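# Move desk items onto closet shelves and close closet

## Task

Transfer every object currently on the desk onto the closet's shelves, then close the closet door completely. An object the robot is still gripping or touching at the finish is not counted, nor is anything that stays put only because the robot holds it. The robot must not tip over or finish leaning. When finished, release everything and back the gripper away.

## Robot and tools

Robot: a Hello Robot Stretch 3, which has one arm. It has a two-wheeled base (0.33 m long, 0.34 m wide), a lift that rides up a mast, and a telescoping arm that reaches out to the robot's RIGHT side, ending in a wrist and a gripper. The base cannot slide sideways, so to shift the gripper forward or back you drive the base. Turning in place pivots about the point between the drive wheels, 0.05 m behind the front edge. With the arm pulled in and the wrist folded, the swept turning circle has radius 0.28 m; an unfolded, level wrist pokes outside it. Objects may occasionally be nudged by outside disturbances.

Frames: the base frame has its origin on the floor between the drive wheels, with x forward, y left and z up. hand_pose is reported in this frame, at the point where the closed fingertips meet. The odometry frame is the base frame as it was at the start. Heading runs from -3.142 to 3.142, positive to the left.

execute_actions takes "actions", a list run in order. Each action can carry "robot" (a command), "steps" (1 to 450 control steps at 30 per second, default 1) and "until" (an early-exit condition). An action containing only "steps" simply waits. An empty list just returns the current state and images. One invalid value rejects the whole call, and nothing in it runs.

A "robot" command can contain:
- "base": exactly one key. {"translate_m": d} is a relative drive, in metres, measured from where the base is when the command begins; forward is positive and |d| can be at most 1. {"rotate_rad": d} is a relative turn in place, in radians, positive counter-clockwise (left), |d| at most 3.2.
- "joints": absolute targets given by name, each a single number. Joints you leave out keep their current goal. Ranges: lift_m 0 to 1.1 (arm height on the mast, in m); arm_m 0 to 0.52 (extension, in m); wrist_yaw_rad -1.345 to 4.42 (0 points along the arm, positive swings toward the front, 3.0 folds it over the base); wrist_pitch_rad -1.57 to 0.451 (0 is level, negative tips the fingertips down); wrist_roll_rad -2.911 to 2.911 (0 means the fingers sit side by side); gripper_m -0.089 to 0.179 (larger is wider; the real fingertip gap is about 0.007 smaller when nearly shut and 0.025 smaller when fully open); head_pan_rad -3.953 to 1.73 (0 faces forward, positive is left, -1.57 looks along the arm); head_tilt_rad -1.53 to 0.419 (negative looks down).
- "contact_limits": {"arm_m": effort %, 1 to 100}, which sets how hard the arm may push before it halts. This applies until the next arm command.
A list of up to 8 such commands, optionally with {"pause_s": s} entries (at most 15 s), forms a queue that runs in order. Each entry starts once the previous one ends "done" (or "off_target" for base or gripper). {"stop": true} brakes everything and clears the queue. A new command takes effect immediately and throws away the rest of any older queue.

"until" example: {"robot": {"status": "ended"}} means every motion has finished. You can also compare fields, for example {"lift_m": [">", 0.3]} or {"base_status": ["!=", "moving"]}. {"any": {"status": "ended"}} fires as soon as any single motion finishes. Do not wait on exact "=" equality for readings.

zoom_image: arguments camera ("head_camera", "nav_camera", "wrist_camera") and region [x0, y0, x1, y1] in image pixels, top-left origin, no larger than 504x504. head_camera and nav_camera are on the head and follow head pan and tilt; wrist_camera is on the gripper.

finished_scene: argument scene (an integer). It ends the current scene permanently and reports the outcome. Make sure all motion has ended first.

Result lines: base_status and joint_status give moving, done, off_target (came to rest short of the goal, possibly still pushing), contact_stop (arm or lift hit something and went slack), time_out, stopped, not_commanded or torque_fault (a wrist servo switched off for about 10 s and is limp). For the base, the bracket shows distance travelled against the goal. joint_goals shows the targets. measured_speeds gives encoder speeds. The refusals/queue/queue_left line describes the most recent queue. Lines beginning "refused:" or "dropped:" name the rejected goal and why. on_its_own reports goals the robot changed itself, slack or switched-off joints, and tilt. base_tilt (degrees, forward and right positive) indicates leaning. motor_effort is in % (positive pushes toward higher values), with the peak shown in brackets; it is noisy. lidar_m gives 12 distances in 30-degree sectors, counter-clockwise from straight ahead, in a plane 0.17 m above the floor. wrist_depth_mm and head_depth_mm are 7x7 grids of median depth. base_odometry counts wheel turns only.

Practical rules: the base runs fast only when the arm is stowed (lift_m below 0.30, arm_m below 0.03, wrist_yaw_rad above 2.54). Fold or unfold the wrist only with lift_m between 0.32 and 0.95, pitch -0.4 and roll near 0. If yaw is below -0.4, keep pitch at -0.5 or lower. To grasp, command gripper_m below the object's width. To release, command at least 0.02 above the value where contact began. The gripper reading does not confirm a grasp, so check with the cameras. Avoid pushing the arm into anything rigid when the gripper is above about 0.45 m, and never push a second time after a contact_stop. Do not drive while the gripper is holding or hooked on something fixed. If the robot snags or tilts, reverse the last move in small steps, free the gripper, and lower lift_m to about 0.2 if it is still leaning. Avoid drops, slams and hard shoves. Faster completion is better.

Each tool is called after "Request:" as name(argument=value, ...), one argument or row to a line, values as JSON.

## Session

Request:
execute_actions(
  actions=[],
)

Scene clock: 0.00 s.
robot.base_odometry: x=+0.000 y=+0.000 heading=+0.000 (m, m, rad; robot's odometry frame)
robot.turned_by_wheels: +0.000 (rad since the last result)
robot.turned_by_imu: +0.000 (rad since the last result)
robot.base_tilt: forward=-0.6 right=-1.7 (deg)
robot.lidar_m: 2.03 1.38 1.64 1.51 1.34 1.34 1.63 2.22 2.25 2.69 2.41 2.41
robot.head_depth_mm: 2009 2577 2536 2556 2562 2589 2261 / 2036 2740 2747 2770 2766 2772 2265 / 2015 2590 2585 2616 2616 2597 2272 / 2012 2357 2360 2392 2333 2382 2289 / 2031 2164 2164 2136 2137 2187 2132 / 1924 1975 1981 1997 1980 1987 1991 / 1831 1838 1817 1830 1845 1850 1860
robot.base_status: not_commanded
robot.joint_positions: lift_m=+0.305 arm_m=-0.003 wrist_yaw_rad=+3.122 wrist_pitch_rad=-0.459 wrist_roll_rad=+0.006 gripper_m=+0.037 head_pan_rad=+0.017 head_tilt_rad=+0.012
robot.joint_goals: lift_m=+0.305 arm_m=-0.003 wrist_yaw_rad=+3.122 wrist_pitch_rad=-0.459 wrist_roll_rad=+0.006 gripper_m=+0.037 head_pan_rad=+0.017 head_tilt_rad=+0.012
robot.joint_status: lift_m=not_commanded arm_m=not_commanded wrist_yaw_rad=not_commanded wrist_pitch_rad=not_commanded wrist_roll_rad=not_commanded gripper_m=not_commanded head_pan_rad=not_commanded head_tilt_rad=not_commanded
robot.measured_speeds: translate_m=+0.000 rotate_rad=+0.000 lift_m=+0.000 arm_m=+0.000 wrist_yaw_rad=+0.000 wrist_pitch_rad=+0.000 wrist_roll_rad=+0.000 head_pan_rad=+0.000 head_tilt_rad=+0.000
robot: refusals=0 queue=idle queue_left=0
robot.motor_effort: left_wheel=+0 right_wheel=-1 lift_m=+31 arm_m=+0 wrist_yaw_rad=-1 wrist_pitch_rad=+8 wrist_roll_rad=-1 gripper_m=+0 head_pan_rad=+0 head_tilt_rad=+1 (%)
robot.hand_pose: x=-0.0170 y=+0.0771 z=+0.3086 quat_wxyz=(+0.168, +0.692, +0.154, +0.685) (m; robot's base frame)
robot.wrist_depth_mm: 930 - - - - - - / - - - - - - - / 861 840 - 870 892 878 887 / 693 688 668 693 691 691 687 / 570 575 568 572 575 569 564 / 482 496 - - 464 485 486 / 431 - - - 417 421 425
pictures: head_camera (sideways: a quarter turn clockwise sets it upright), nav_camera (sideways: a quarter turn counterclockwise sets it upright), wrist_camera
Images, in order (width x height): head_camera 896x504, nav_camera 672x504, wrist_camera 644x364.

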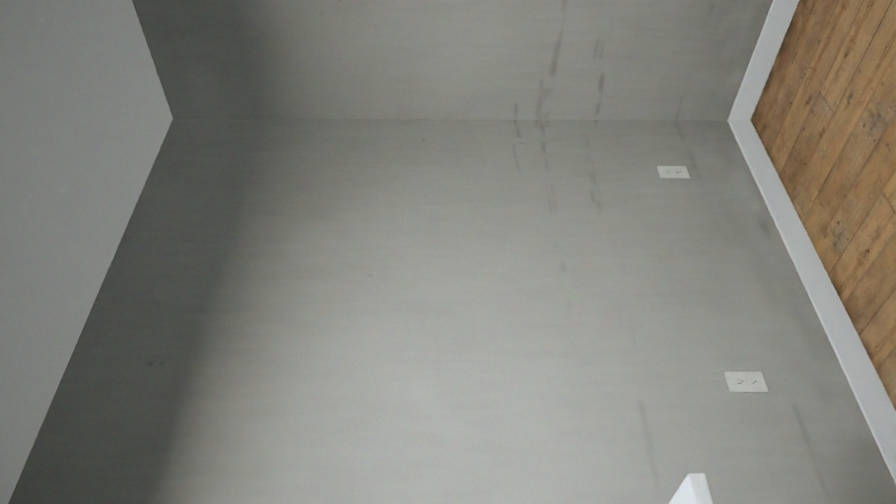

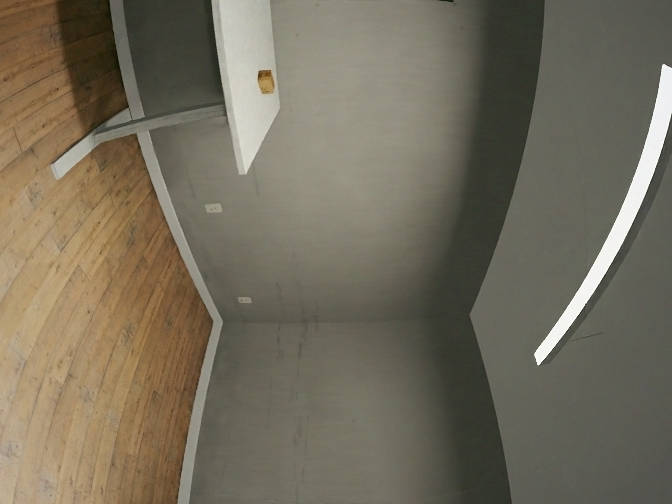

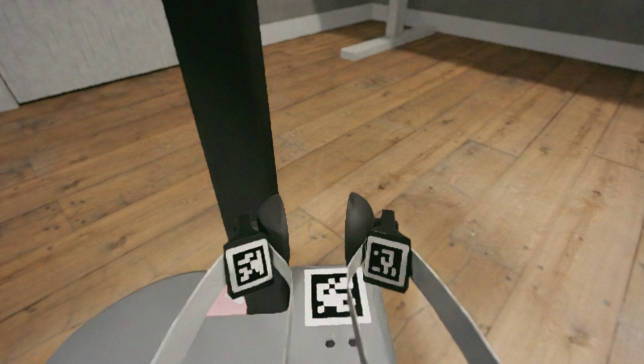

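Request:
execute_actions(
  actions=[
    {"robot":{"joints":{"head_pan_rad":1.4,"head_tilt_rad":-0.3}},"steps":150,"until":{"robot":{"status":"ended"}}},
  ],
)

Request:
execute_actions(
  actions=[
    {"robot":{"joints":{"head_pan_rad":-3.6,"head_tilt_rad":-0.2}},"steps":250,"until":{"robot":{"status":"ended"}}},
  ],
)

Scene clock: 7.70 s.
robot.base_odometry: x=+0.000 y=+0.000 heading=+0.000 (m, m, rad; robot's odometry frame)
robot.turned_by_wheels: +0.000 (rad since the last result)
robot.turned_by_imu: +0.001 (rad since the last result)
robot.base_tilt: forward=-0.6 right=-1.7 (deg)
robot.lidar_m: 2.03 1.38 1.64 1.51 1.34 1.34 1.63 2.22 2.25 2.68 2.41 2.42
robot.head_depth_mm: 1590 1654 1729 1209 1949 1918 1529 / 1693 1776 1834 1337 2061 1915 1536 / 1786 1899 1955 1454 2166 1903 1530 / 1898 2015 2118 1663 2353 1855 1526 / 1764 1844 1956 2019 2157 1920 1527 / 1581 1655 1731 1817 1923 1891 1520 / 1453 1508 1576 1631 1701 1755 1527
robot.base_status: not_commanded
robot.joint_positions: lift_m=+0.305 arm_m=-0.003 wrist_yaw_rad=+3.122 wrist_pitch_rad=-0.459 wrist_roll_rad=+0.006 gripper_m=+0.037 head_pan_rad=+1.393 head_tilt_rad=-0.296
robot.joint_goals: lift_m=+0.305 arm_m=-0.003 wrist_yaw_rad=+3.122 wrist_pitch_rad=-0.459 wrist_roll_rad=+0.006 gripper_m=+0.037 head_pan_rad=+1.400 head_tilt_rad=-0.300
robot.joint_status: lift_m=not_commanded arm_m=not_commanded wrist_yaw_rad=not_commanded wrist_pitch_rad=not_commanded wrist_roll_rad=not_commanded gripper_m=not_commanded head_pan_rad=done head_tilt_rad=done
robot.measured_speeds: translate_m=+0.000 rotate_rad=+0.000 lift_m=+0.000 arm_m=+0.000 wrist_yaw_rad=+0.000 wrist_pitch_rad=+0.000 wrist_roll_rad=+0.000 head_pan_rad=+0.000 head_tilt_rad=+0.000
robot: refusals=0 queue=done queue_left=0
robot.motor_effort: left_wheel=+0(0) right_wheel=-1(1) lift_m=+31(30) arm_m=+0(1) wrist_yaw_rad=+0(1) wrist_pitch_rad=+8(8) wrist_roll_rad=+0(0) gripper_m=+0(0) head_pan_rad=+4(27) head_tilt_rad=+0(18) (%)
robot.hand_pose: x=-0.0170 y=+0.0771 z=+0.3086 quat_wxyz=(+0.168, +0.692, +0.154, +0.685) (m; robot's base frame)
robot.wrist_depth_mm: 944 - - - - - - / - - - - - - - / 860 844 - 867 866 843 867 / 685 689 677 696 683 695 679 / 560 576 573 566 578 569 563 / 485 502 - - 471 491 487 / 436 - - - 424 418 424
pictures: head_camera (sideways: a quarter turn clockwise sets it upright), nav_camera (sideways: a quarter turn counterclockwise sets it upright), wrist_camera
Images, in order (width x height): head_camera 896x504, nav_camera 672x504, wrist_camera 644x364.

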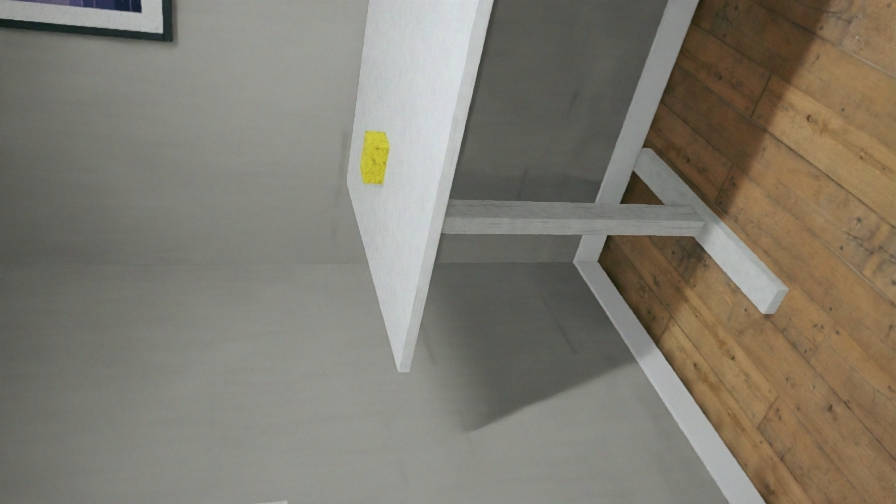

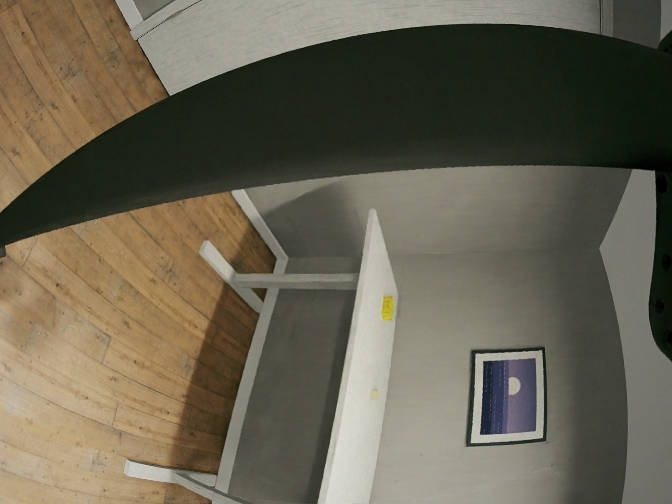

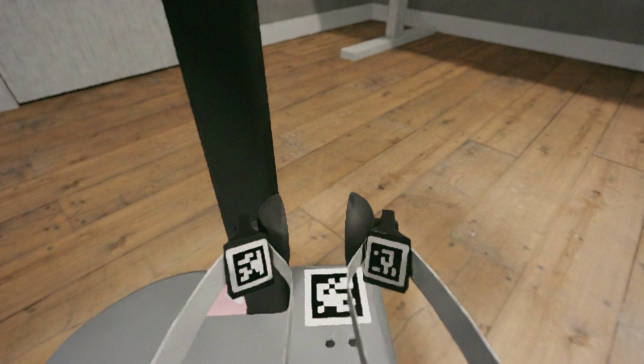

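Scene clock: 10.50 s.
robot.base_odometry: x=+0.000 y=+0.000 heading=+0.000 (m, m, rad; robot's odometry frame)
robot.turned_by_wheels: +0.000 (rad since the last result)
robot.turned_by_imu: +0.000 (rad since the last result)
robot.base_tilt: forward=-0.6 right=-1.8 (deg)
robot.lidar_m: 2.04 1.38 1.65 1.51 1.34 1.34 1.62 2.22 2.25 2.69 2.41 2.41
robot.head_depth_mm: 1129 1168 1218 1268 1323 1387 1446 / 1180 1225 1285 1329 1392 1452 1505 / 1227 1281 1330 1384 1449 1522 1566 / 1276 1324 1381 1437 1503 1575 1617 / 1317 1379 1432 1503 1580 1660 1666 / 1359 1415 1487 1566 1639 1731 1659 / 1417 1478 1559 1619 1714 1836 1665
robot.base_status: not_commanded
robot.joint_positions: lift_m=+0.305 arm_m=-0.003 wrist_yaw_rad=+3.122 wrist_pitch_rad=-0.459 wrist_roll_rad=+0.006 gripper_m=+0.037 head_pan_rad=-3.593 head_tilt_rad=-0.211
robot.joint_goals: lift_m=+0.305 arm_m=-0.003 wrist_yaw_rad=+3.122 wrist_pitch_rad=-0.459 wrist_roll_rad=+0.006 gripper_m=+0.037 head_pan_rad=-3.600 head_tilt_rad=-0.200
robot.joint_status: lift_m=not_commanded arm_m=not_commanded wrist_yaw_rad=not_commanded wrist_pitch_rad=not_commanded wrist_roll_rad=not_commanded gripper_m=not_commanded head_pan_rad=done head_tilt_rad=done
robot.measured_speeds: translate_m=+0.000 rotate_rad=+0.000 lift_m=+0.000 arm_m=+0.000 wrist_yaw_rad=+0.000 wrist_pitch_rad=+0.000 wrist_roll_rad=+0.000 head_pan_rad=+0.000 head_tilt_rad=+0.000
robot: refusals=0 queue=done queue_left=0
robot.motor_effort: left_wheel=+0(1) right_wheel=-1(1) lift_m=+31(31) arm_m=+0(1) wrist_yaw_rad=-1(1) wrist_pitch_rad=+8(8) wrist_roll_rad=+0(0) gripper_m=+0(1) head_pan_rad=-3(27) head_tilt_rad=+4(11) (%)
robot.hand_pose: x=-0.0170 y=+0.0771 z=+0.3086 quat_wxyz=(+0.168, +0.692, +0.154, +0.685) (m; robot's base frame)
robot.wrist_depth_mm: 969 - - - - - - / - - - - - - - / 859 845 - 862 872 862 865 / 689 686 686 697 678 671 701 / 566 564 566 560 583 567 562 / 485 497 - - 472 484 480 / 434 - - - 430 428 427
pictures: head_camera (sideways: a quarter turn clockwise sets it upright), nav_camera (sideways: a quarter turn counterclockwise sets it upright), wrist_camera
Images, in order (width x height): head_camera 896x504, nav_camera 672x504, wrist_camera 644x364.

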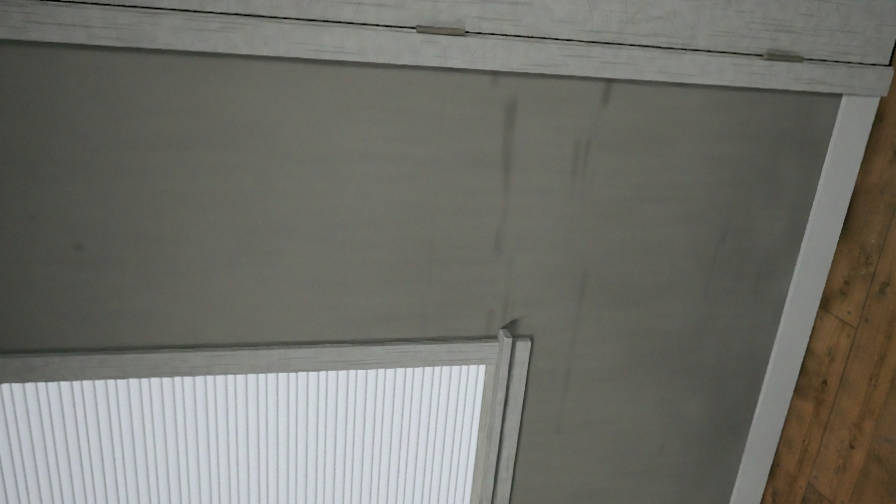

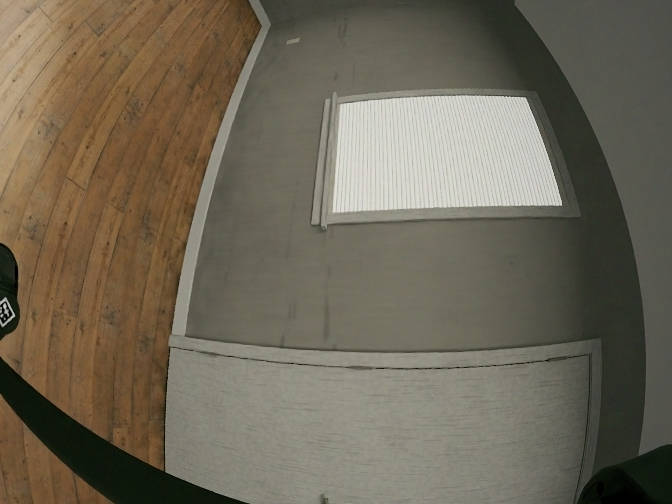

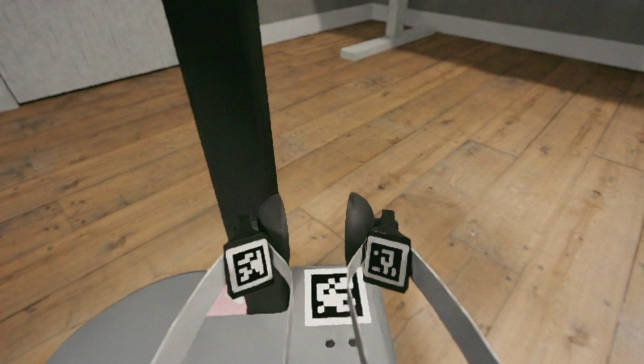

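Request:
execute_actions(
  actions=[
    {"robot":{"joints":{"head_pan_rad":-2.0,"head_tilt_rad":-0.2}},"steps":250,"until":{"robot":{"status":"ended"}}},
  ],
)

Scene clock: 13.53 s.
robot.base_odometry: x=+0.000 y=+0.000 heading=+0.000 (m, m, rad; robot's odometry frame)
robot.turned_by_wheels: +0.000 (rad since the last result)
robot.turned_by_imu: +0.000 (rad since the last result)
robot.base_tilt: forward=-0.5 right=-1.7 (deg)
robot.lidar_m: 2.04 1.38 1.64 1.51 1.34 1.34 1.63 2.22 2.25 2.70 2.40 2.41
robot.head_depth_mm: 1909 1989 2069 2150 2209 2151 1661 / 1966 2056 2144 2206 2319 2162 1669 / 2062 2123 2206 2299 2410 2192 1673 / 2171 2272 2365 2453 2578 2188 1669 / 2235 2339 2441 2589 2687 2161 1672 / 2292 2424 2499 2669 2726 2171 1669 / 2375 3286 3334 3472 3124 2157 1667
robot.base_status: not_commanded
robot.joint_positions: lift_m=+0.305 arm_m=-0.003 wrist_yaw_rad=+3.122 wrist_pitch_rad=-0.459 wrist_roll_rad=+0.006 gripper_m=+0.037 head_pan_rad=-2.007 head_tilt_rad=-0.211
robot.joint_goals: lift_m=+0.305 arm_m=-0.003 wrist_yaw_rad=+3.122 wrist_pitch_rad=-0.459 wrist_roll_rad=+0.006 gripper_m=+0.037 head_pan_rad=-2.000 head_tilt_rad=-0.200
robot.joint_status: lift_m=not_commanded arm_m=not_commanded wrist_yaw_rad=not_commanded wrist_pitch_rad=not_commanded wrist_roll_rad=not_commanded gripper_m=not_commanded head_pan_rad=done head_tilt_rad=done
robot.measured_speeds: translate_m=+0.000 rotate_rad=+0.000 lift_m=+0.000 arm_m=+0.000 wrist_yaw_rad=+0.000 wrist_pitch_rad=+0.000 wrist_roll_rad=+0.000 head_pan_rad=+0.000 head_tilt_rad=+0.000
robot: refusals=0 queue=done queue_left=0
robot.motor_effort: left_wheel=+0(0) right_wheel=-1(1) lift_m=+31(31) arm_m=+1(1) wrist_yaw_rad=-1(0) wrist_pitch_rad=+8(8) wrist_roll_rad=-1(1) gripper_m=+0(1) head_pan_rad=+3(28) head_tilt_rad=+4(4) (%)
robot.hand_pose: x=-0.0170 y=+0.0771 z=+0.3086 quat_wxyz=(+0.168, +0.692, +0.154, +0.685) (m; robot's base frame)
robot.wrist_depth_mm: 974 - - - - - - / - - - - - - - / 872 862 - 868 862 874 843 / 696 687 695 684 694 678 693 / 572 567 569 563 573 561 568 / 490 505 - - 473 488 490 / 431 - - - 419 427 419
pictures: head_camera (sideways: a quarter turn clockwise sets it upright), nav_camera (sideways: a quarter turn counterclockwise sets it upright), wrist_camera
Images, in order (width x height): head_camera 896x504, nav_camera 672x504, wrist_camera 644x364.

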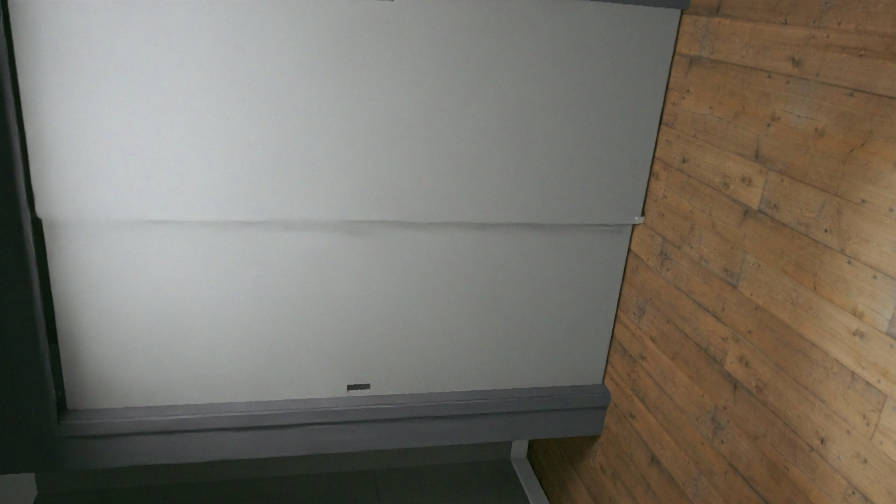

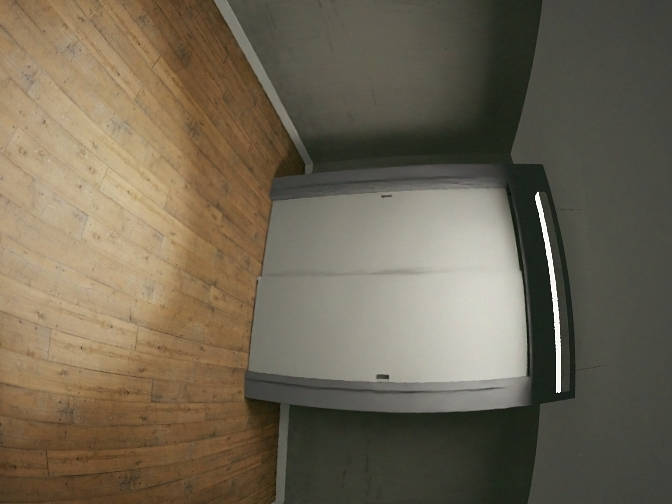

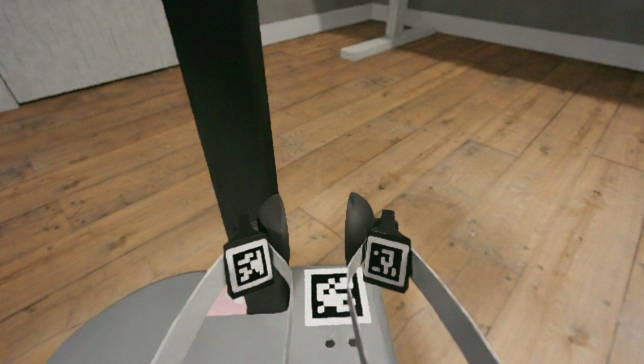

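Request:
execute_actions(
  actions=[
    {"robot":[{"joints":{"lift_m":0.28,"arm_m":0,"head_pan_rad":0,"head_tilt_rad":-0.5},"base":{"rotate_rad":-1.82}},{"base":{"translate_m":1.0}},{"base":{"translate_m":0.85}},{"base":{"rotate_rad":-0.46}}],"steps":450,"until":{"robot":{"status":"ended"}}},
  ],
)

Scene clock: 39.00 s.
robot.base_odometry: x=-0.456 y=-1.793 heading=-2.280 (m, m, rad; robot's odometry frame)
robot.turned_by_wheels: -2.280 (rad since the last result)
robot.turned_by_imu: -2.258 (rad since the last result)
robot.base_tilt: forward=-0.5 right=-1.8 (deg)
robot.lidar_m: 0.76 0.83 1.38 1.37 1.49 2.30 2.96 2.98 2.41 2.40 0.89 0.76
robot.head_depth_mm: 599 652 710 782 871 968 1086 / 605 657 719 791 885 1002 1153 / 613 665 729 808 902 1020 1182 / 619 673 736 817 921 1039 1196 / 625 682 746 830 926 1050 1217 / 634 691 757 843 939 1080 1234 / 642 697 770 855 962 1082 1208
robot.base_status: done (rotate_rad -0.4599 of -0.4600)
robot.joint_positions: lift_m=+0.281 arm_m=+0.000 wrist_yaw_rad=+3.122 wrist_pitch_rad=-0.459 wrist_roll_rad=+0.006 gripper_m=+0.037 head_pan_rad=-0.007 head_tilt_rad=-0.495
robot.joint_goals: lift_m=+0.280 arm_m=+0.000 wrist_yaw_rad=+3.122 wrist_pitch_rad=-0.459 wrist_roll_rad=+0.006 gripper_m=+0.037 head_pan_rad=+0.000 head_tilt_rad=-0.500
robot.joint_status: lift_m=done arm_m=done wrist_yaw_rad=not_commanded wrist_pitch_rad=not_commanded wrist_roll_rad=not_commanded gripper_m=not_commanded head_pan_rad=done head_tilt_rad=done
robot.measured_speeds: translate_m=+0.000 rotate_rad=+0.000 lift_m=+0.000 arm_m=+0.000 wrist_yaw_rad=+0.000 wrist_pitch_rad=+0.000 wrist_roll_rad=+0.000 head_pan_rad=+0.000 head_tilt_rad=+0.000
robot: refusals=0 queue=done queue_left=0
robot.motor_effort: left_wheel=+3(11) right_wheel=-4(8) lift_m=+17(33) arm_m=+3(4) wrist_yaw_rad=-1(1) wrist_pitch_rad=+9(8) wrist_roll_rad=+0(0) gripper_m=+0(0) head_pan_rad=+4(27) head_tilt_rad=-1(20) (%)
robot.hand_pose: x=-0.0170 y=+0.0744 z=+0.2841 quat_wxyz=(+0.168, +0.692, +0.154, +0.685) (m; robot's base frame)
robot.wrist_depth_mm: - - - - - - - / - - - - - - - / 821 835 - 835 824 820 819 / 643 651 654 668 644 666 641 / 542 542 539 542 544 539 545 / 462 - - - 465 456 463 / 405 - - - 400 403 400
pictures: head_camera (sideways: a quarter turn clockwise sets it upright), nav_camera (sideways: a quarter turn counterclockwise sets it upright), wrist_camera
Images, in order (width x height): head_camera 896x504, nav_camera 672x504, wrist_camera 644x364.

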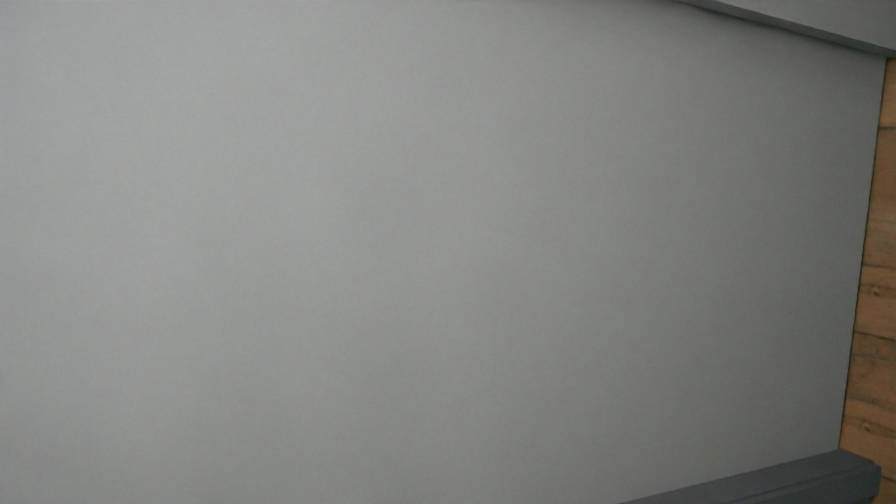

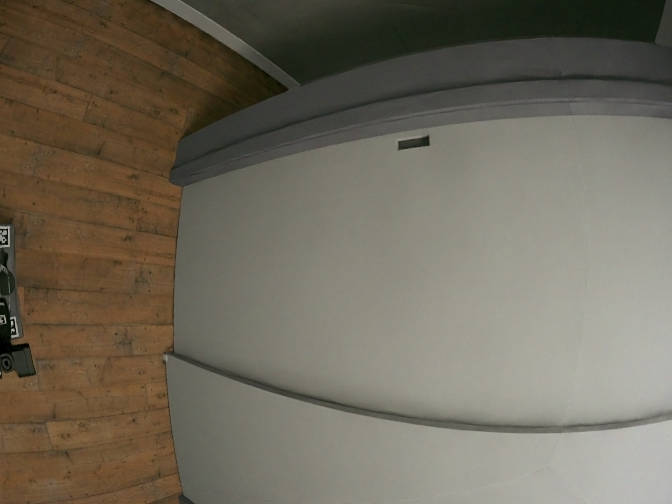

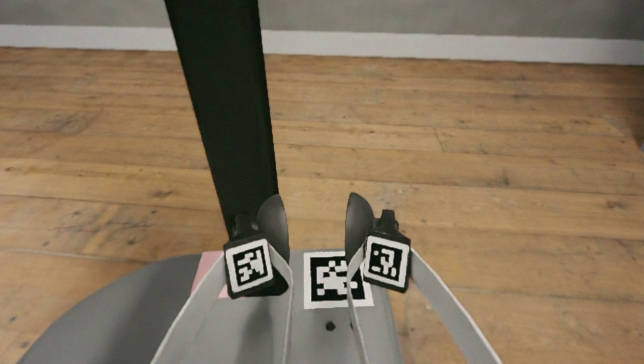

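Request:
execute_actions(
  actions=[
    {"robot":[{"base":{"rotate_rad":0.45},"joints":{"lift_m":0.35,"wrist_pitch_rad":-0.4}},{"base":{"translate_m":0.5},"joints":{"wrist_yaw_rad":1.57}},{"base":{"rotate_rad":-0.55},"joints":{"wrist_pitch_rad":0,"wrist_roll_rad":1.57,"gripper_m":-0.02,"head_tilt_rad":-1.0,"head_pan_rad":-0.3}}],"steps":450,"until":{"robot":{"status":"ended"}}},
  ],
)

Scene clock: 58.90 s.
robot.base_odometry: x=-0.584 y=-2.276 heading=-2.380 (m, m, rad; robot's odometry frame)
robot.turned_by_wheels: -0.100 (rad since the last result)
robot.turned_by_imu: -0.095 (rad since the last result)
robot.base_tilt: forward=-0.6 right=-1.8 (deg)
robot.lidar_m: 0.35 0.33 0.42 1.08 1.15 1.62 3.43 3.62 2.76 0.99 0.47 0.36
robot.head_depth_mm: 340 412 519 700 1095 1217 1117 / 331 396 497 663 989 1210 1115 / 321 383 475 624 913 1206 1133 / 312 370 454 593 836 1195 1118 / 304 359 437 561 786 1174 1104 / 299 347 421 535 732 1092 1096 / 294 337 406 511 689 868 1108
robot.base_status: done (rotate_rad -0.5499 of -0.5500)
robot.joint_positions: lift_m=+0.349 arm_m=+0.000 wrist_yaw_rad=+1.572 wrist_pitch_rad=-0.022 wrist_roll_rad=+1.567 gripper_m=-0.019 head_pan_rad=-0.293 head_tilt_rad=-0.987
robot.joint_goals: lift_m=+0.350 arm_m=+0.000 wrist_yaw_rad=+1.570 wrist_pitch_rad=+0.000 wrist_roll_rad=+1.570 gripper_m=-0.020 head_pan_rad=-0.300 head_tilt_rad=-1.000
robot.joint_status: lift_m=done arm_m=done wrist_yaw_rad=done wrist_pitch_rad=done wrist_roll_rad=done gripper_m=done head_pan_rad=done head_tilt_rad=done
robot.measured_speeds: translate_m=+0.000 rotate_rad=+0.000 lift_m=+0.000 arm_m=+0.000 wrist_yaw_rad=+0.000 wrist_pitch_rad=+0.000 wrist_roll_rad=+0.000 head_pan_rad=+0.000 head_tilt_rad=+0.000
robot: refusals=0 queue=done queue_left=0
robot.motor_effort: left_wheel=+3(9) right_wheel=-4(7) lift_m=+43(40) arm_m=+3(3) wrist_yaw_rad=-2(1) wrist_pitch_rad=+13(14) wrist_roll_rad=+1(0) gripper_m=-12(100) head_pan_rad=-2(18) head_tilt_rad=-6(21) (%)
robot.hand_pose: x=+0.2343 y=-0.1443 z=+0.4582 quat_wxyz=(+0.010, +0.707, -0.707, -0.006) (m; robot's base frame)
robot.wrist_depth_mm: 224 226 230 234 237 241 242 / 233 237 240 244 247 251 257 / 244 248 252 254 258 261 267 / 255 260 263 268 271 276 282 / 269 272 276 - 287 291 296 / 282 288 292 302 303 305 313 / 298 304 307 314 316 325 333
pictures: head_camera (sideways: a quarter turn clockwise sets it upright), nav_camera (sideways: a quarter turn counterclockwise sets it upright), wrist_camera
Images, in order (width x height): head_camera 896x504, nav_camera 672x504, wrist_camera 644x364.

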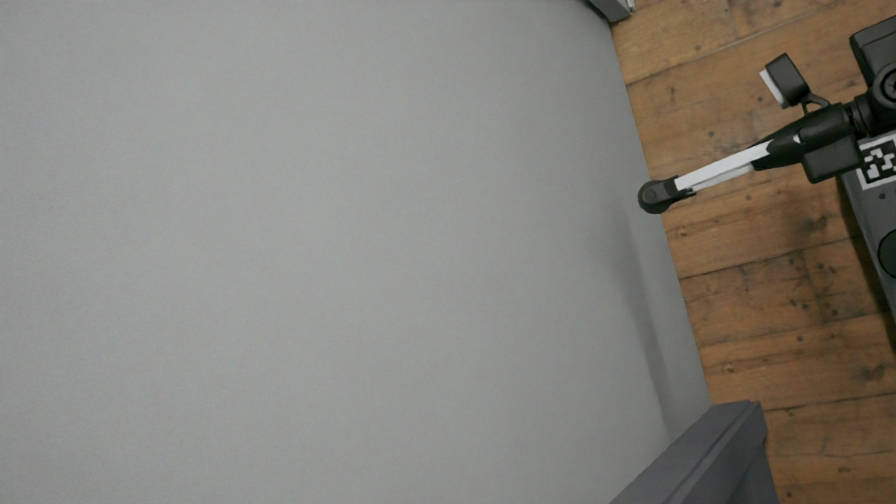

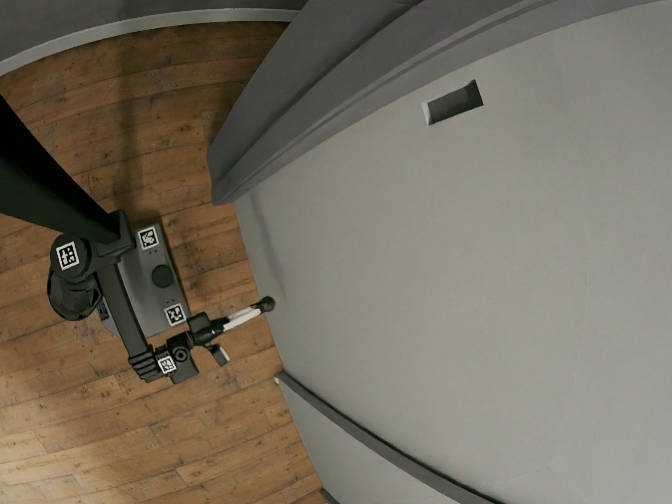

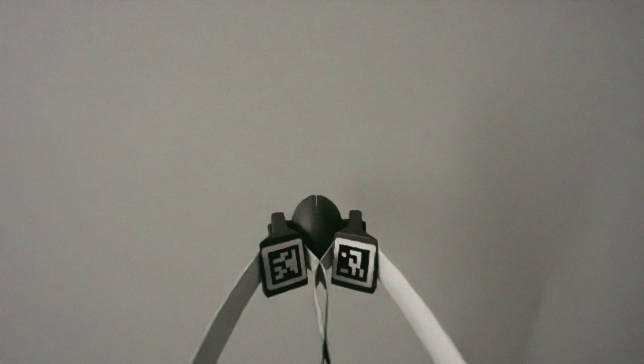

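Request:
execute_actions(
  actions=[
    {"robot":[{"base":{"translate_m":0.105}},{"joints":{"arm_m":0.25},"contact_limits":{"arm_m":25}},{"base":{"translate_m":-0.07}},{"joints":{"arm_m":0.0}},{"base":{"translate_m":0.07}},{"joints":{"arm_m":0.25},"contact_limits":{"arm_m":25}},{"base":{"translate_m":-0.07}}],"steps":450,"until":{"robot":{"status":"ended"}}},
    {"steps":300,"until":{"robot":{"status":"ended"}}},
  ],
)

Scene clock: 82.00 s.
robot.base_odometry: x=-0.610 y=-2.300 heading=-2.380 (m, m, rad; robot's odometry frame)
robot.turned_by_wheels: +0.000 (rad since the last result)
robot.turned_by_imu: -0.042 (rad since the last result)
robot.base_tilt: forward=-0.5 right=-1.7 (deg)
robot.lidar_m: 0.32 0.30 0.36 1.08 1.12 1.54 3.77 3.45 2.79 1.04 0.45 0.33
robot.head_depth_mm: 321 389 494 678 1017 1212 1106 / 309 372 467 626 953 1210 1105 / 301 357 444 586 863 1195 1115 / 295 344 423 549 785 1174 1121 / 291 330 403 517 720 1163 1100 / 286 318 384 487 664 1039 1112 / - 307 369 461 616 819 1093
robot.base_status: done (translate_m -0.0700 of -0.0700)
robot.joint_positions: lift_m=+0.350 arm_m=+0.250 wrist_yaw_rad=+1.678 wrist_pitch_rad=-0.021 wrist_roll_rad=+1.568 gripper_m=-0.019 head_pan_rad=-0.294 head_tilt_rad=-0.989
robot.joint_goals: lift_m=+0.350 arm_m=+0.250 wrist_yaw_rad=+1.676 wrist_pitch_rad=+0.000 wrist_roll_rad=+1.570 gripper_m=-0.020 head_pan_rad=-0.300 head_tilt_rad=-1.000
robot.joint_status: lift_m=done arm_m=done wrist_yaw_rad=done wrist_pitch_rad=done wrist_roll_rad=done gripper_m=done head_pan_rad=done head_tilt_rad=done
robot.measured_speeds: translate_m=+0.000 rotate_rad=+0.000 lift_m=+0.000 arm_m=+0.000 wrist_yaw_rad=+0.000 wrist_pitch_rad=+0.000 wrist_roll_rad=+0.000 head_pan_rad=+0.000 head_tilt_rad=+0.000
robot: refusals=0 queue=done queue_left=0
robot.on_its_own: wrist_yaw_rad is held at +1.676, not at your +1.570, by its stall guard, which is not easing now
robot.motor_effort: left_wheel=+1(13) right_wheel=-2(28) lift_m=+41(42) arm_m=+4(6) wrist_yaw_rad=-2(24) wrist_pitch_rad=+13(17) wrist_roll_rad=+0(1) gripper_m=-11(12) head_pan_rad=-1(2) head_tilt_rad=-4(5) (%)
robot.contact_limits: arm_m 25 (drawing in: default 15, maximum 25; extending or still: default 22, maximum 35)
robot.hand_pose: x=+0.2328 y=-0.3671 z=+0.4584 quat_wxyz=(+0.009, +0.744, -0.668, -0.006) (m; robot's base frame)
robot.wrist_depth_mm: 201 203 206 208 212 215 219 / 211 214 217 219 223 229 232 / 222 224 230 232 235 240 244 / 235 238 242 247 248 255 260 / 251 253 256 - 265 273 280 / 266 272 275 286 289 291 299 / 287 290 296 305 308 313 324
pictures: head_camera (sideways: a quarter turn clockwise sets it upright), nav_camera (sideways: a quarter turn counterclockwise sets it upright), wrist_camera
Images, in order (width x height): head_camera 896x504, nav_camera 672x504, wrist_camera 644x364.

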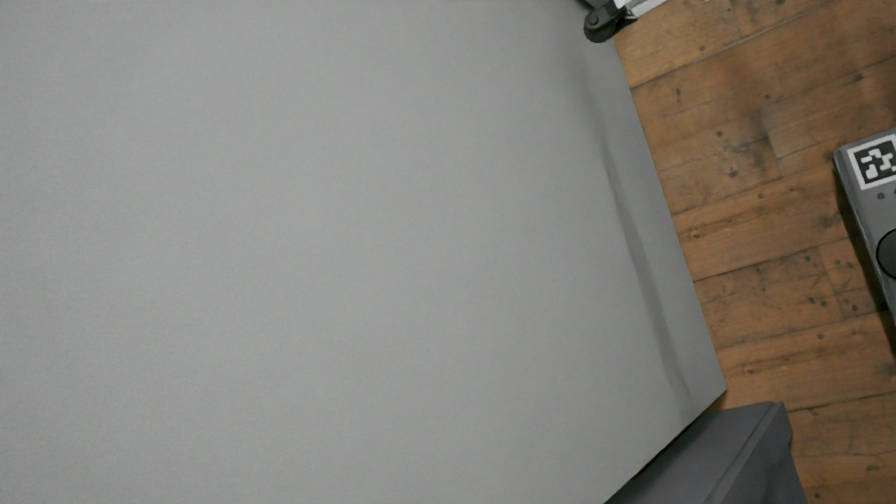

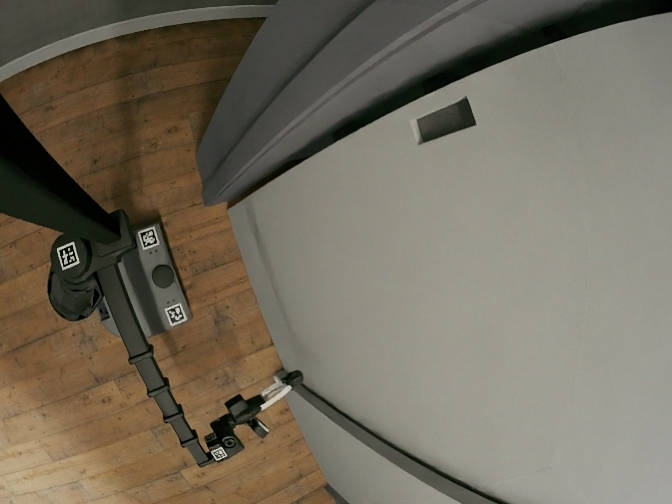

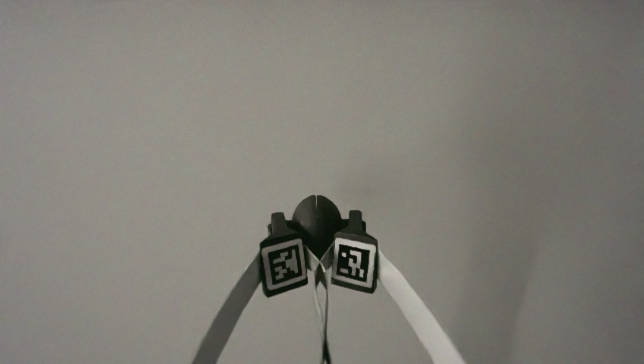

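Request:
execute_actions(
  actions=[
    {"robot":[{"joints":{"arm_m":0.0,"wrist_yaw_rad":1.57},"base":{"rotate_rad":0.06}},{"base":{"translate_m":0.11}},{"joints":{"arm_m":0.25},"contact_limits":{"arm_m":28}},{"base":{"translate_m":-0.09}}],"steps":450,"until":{"robot":{"status":"ended"}}},
  ],
)

Scene clock: 95.80 s.
robot.base_odometry: x=-0.623 y=-2.315 heading=-2.320 (m, m, rad; robot's odometry frame)
robot.turned_by_wheels: +0.060 (rad since the last result)
robot.turned_by_imu: -0.097 (rad since the last result)
robot.base_tilt: forward=-0.6 right=-1.7 (deg)
robot.lidar_m: 0.33 0.30 0.32 1.07 1.08 1.39 3.11 3.47 2.89 2.71 0.51 0.35
robot.head_depth_mm: 356 436 562 789 1216 1210 1103 / 339 410 521 709 1116 1206 1103 / 322 387 484 641 958 1208 1128 / 308 366 451 587 841 1190 1119 / 298 347 423 541 748 1157 1104 / 292 331 398 500 671 1031 1106 / 285 315 377 468 614 830 1075
robot.base_status: done (translate_m -0.0900 of -0.0900)
robot.joint_positions: lift_m=+0.350 arm_m=+0.250 wrist_yaw_rad=+1.613 wrist_pitch_rad=-0.022 wrist_roll_rad=+1.569 gripper_m=-0.019 head_pan_rad=-0.295 head_tilt_rad=-0.990
robot.joint_goals: lift_m=+0.350 arm_m=+0.250 wrist_yaw_rad=+1.612 wrist_pitch_rad=+0.000 wrist_roll_rad=+1.570 gripper_m=-0.020 head_pan_rad=-0.300 head_tilt_rad=-1.000
robot.joint_status: lift_m=done arm_m=done wrist_yaw_rad=done wrist_pitch_rad=done wrist_roll_rad=done gripper_m=done head_pan_rad=done head_tilt_rad=done
robot.measured_speeds: translate_m=+0.000 rotate_rad=+0.000 lift_m=+0.000 arm_m=+0.000 wrist_yaw_rad=+0.000 wrist_pitch_rad=+0.000 wrist_roll_rad=+0.000 head_pan_rad=+0.000 head_tilt_rad=+0.000
robot: refusals=0 queue=done queue_left=0
robot.on_its_own: wrist_yaw_rad is held at +1.612, not at your +1.570, by its stall guard, which is not easing now
robot.motor_effort: left_wheel=+1(25) right_wheel=-2(34) lift_m=+40(41) arm_m=+4(6) wrist_yaw_rad=-2(41) wrist_pitch_rad=+13(20) wrist_roll_rad=+0(0) gripper_m=-11(12) head_pan_rad=-1(1) head_tilt_rad=-3(5) (%)
robot.contact_limits: arm_m 28 (drawing in: default 15, maximum 25; extending or still: default 22, maximum 35)
robot.hand_pose: x=+0.2341 y=-0.3837 z=+0.4584 quat_wxyz=(+0.009, +0.722, -0.692, -0.007) (m; robot's base frame)
robot.wrist_depth_mm: 256 258 262 265 267 276 278 / 261 265 270 275 279 282 285 / 268 272 277 284 286 293 294 / 275 281 284 289 296 300 307 / 287 290 294 - 303 310 317 / 295 298 305 314 318 326 327 / 304 311 314 319 326 330 341
pictures: head_camera (sideways: a quarter turn clockwise sets it upright), nav_camera (sideways: a quarter turn counterclockwise sets it upright), wrist_camera
Images, in order (width x height): head_camera 896x504, nav_camera 672x504, wrist_camera 644x364.

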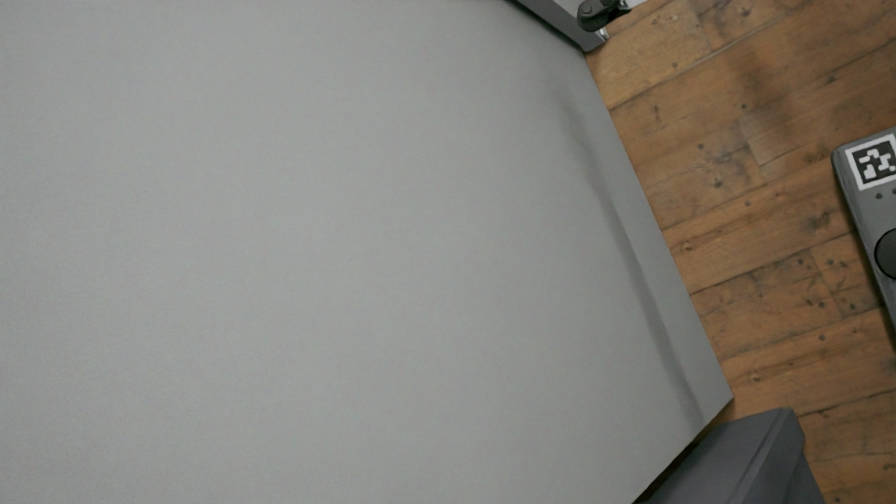

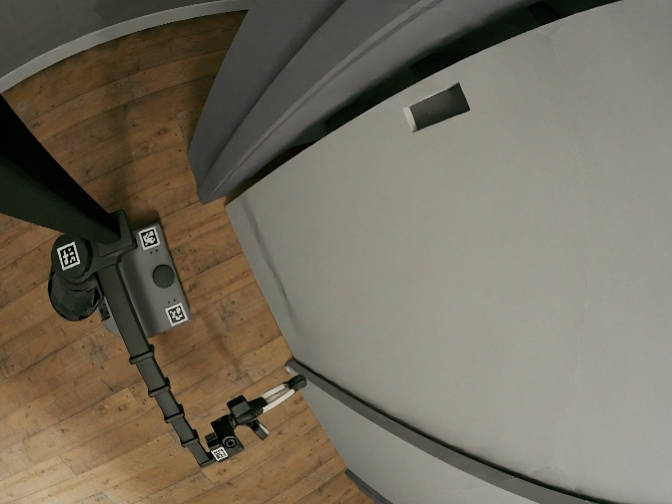

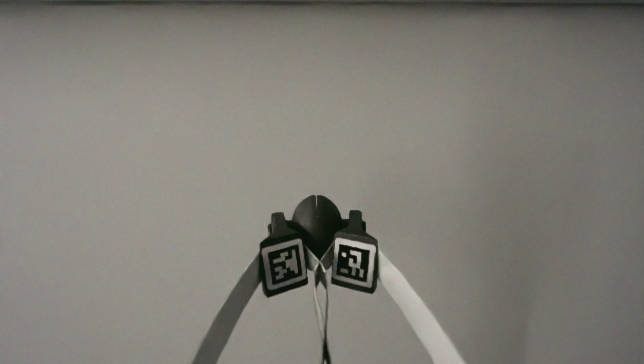

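Request:
execute_actions(
  actions=[
    {"robot":[{"joints":{"arm_m":0.0,"wrist_yaw_rad":1.57}},{"base":{"rotate_rad":0.32}}],"steps":450,"until":{"robot":{"status":"ended"}}},
  ],
)

Scene clock: 104.50 s.
robot.base_odometry: x=-0.623 y=-2.315 heading=-2.000 (m, m, rad; robot's odometry frame)
robot.turned_by_wheels: +0.320 (rad since the last result)
robot.turned_by_imu: +0.321 (rad since the last result)
robot.base_tilt: forward=-0.6 right=-1.7 (deg)
robot.lidar_m: 0.33 0.30 1.07 1.07 1.21 2.02 3.46 3.20 2.71 0.62 0.39 0.33
robot.head_depth_mm: 295 345 429 563 825 1193 1124 / 293 341 422 553 805 1192 1115 / 293 337 416 545 783 1174 1128 / 293 333 411 535 765 1177 1118 / 291 330 406 525 748 1174 1108 / 288 326 399 517 776 1031 1109 / 286 324 396 554 620 909 1106
robot.base_status: done (rotate_rad +0.3199 of +0.3200)
robot.joint_positions: lift_m=+0.350 arm_m=+0.000 wrist_yaw_rad=+1.572 wrist_pitch_rad=-0.022 wrist_roll_rad=+1.569 gripper_m=-0.019 head_pan_rad=-0.295 head_tilt_rad=-0.990
robot.joint_goals: lift_m=+0.350 arm_m=+0.000 wrist_yaw_rad=+1.570 wrist_pitch_rad=+0.000 wrist_roll_rad=+1.570 gripper_m=-0.020 head_pan_rad=-0.300 head_tilt_rad=-1.000
robot.joint_status: lift_m=done arm_m=done wrist_yaw_rad=done wrist_pitch_rad=done wrist_roll_rad=done gripper_m=done head_pan_rad=done head_tilt_rad=done
robot.measured_speeds: translate_m=+0.000 rotate_rad=+0.000 lift_m=+0.000 arm_m=+0.000 wrist_yaw_rad=+0.000 wrist_pitch_rad=+0.000 wrist_roll_rad=+0.000 head_pan_rad=+0.000 head_tilt_rad=+0.000
robot: refusals=0 queue=done queue_left=0
robot.motor_effort: left_wheel=-3(7) right_wheel=+2(6) lift_m=+39(40) arm_m=-3(3) wrist_yaw_rad=-2(2) wrist_pitch_rad=+13(13) wrist_roll_rad=+0(0) gripper_m=-11(11) head_pan_rad=-1(1) head_tilt_rad=-4(3) (%)
robot.hand_pose: x=+0.2343 y=-0.1451 z=+0.4584 quat_wxyz=(+0.009, +0.707, -0.707, -0.007) (m; robot's base frame)
robot.wrist_depth_mm: 173 175 178 181 182 186 189 / 186 188 190 193 196 199 203 / 197 201 203 207 213 215 219 / 214 218 222 225 230 232 239 / 233 236 241 - 249 256 261 / 254 259 262 277 275 283 290 / 282 285 296 297 306 318 326
pictures: head_camera (sideways: a quarter turn clockwise sets it upright), nav_camera (sideways: a quarter turn counterclockwise sets it upright), wrist_camera
Images, in order (width x height): head_camera 896x504, nav_camera 672x504, wrist_camera 644x364.

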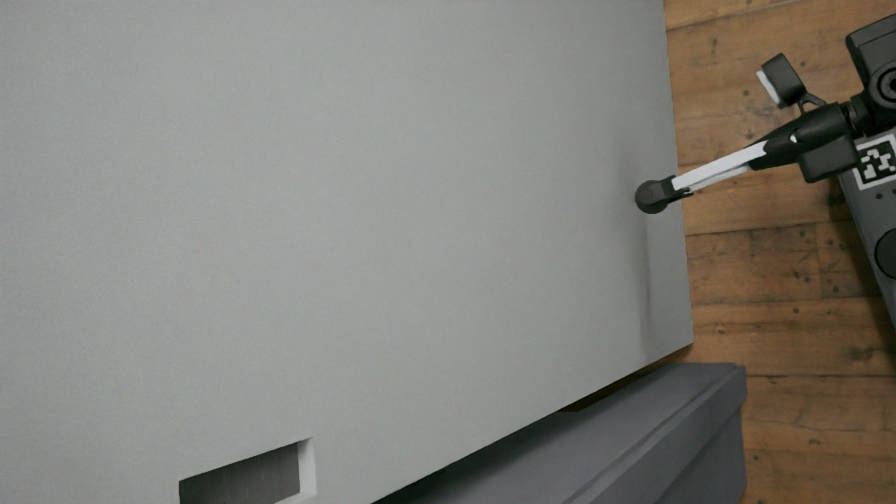

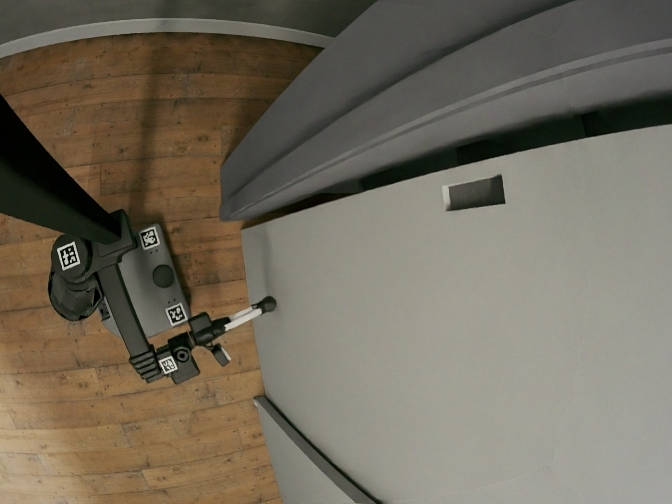

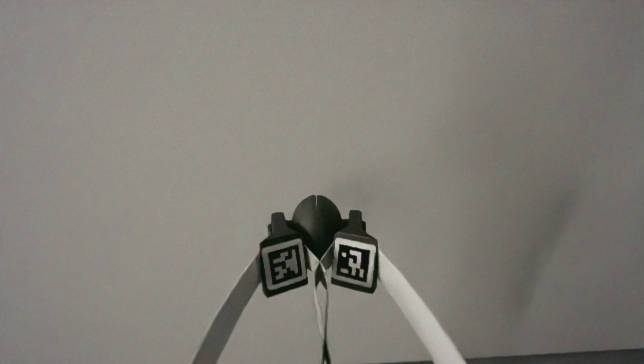

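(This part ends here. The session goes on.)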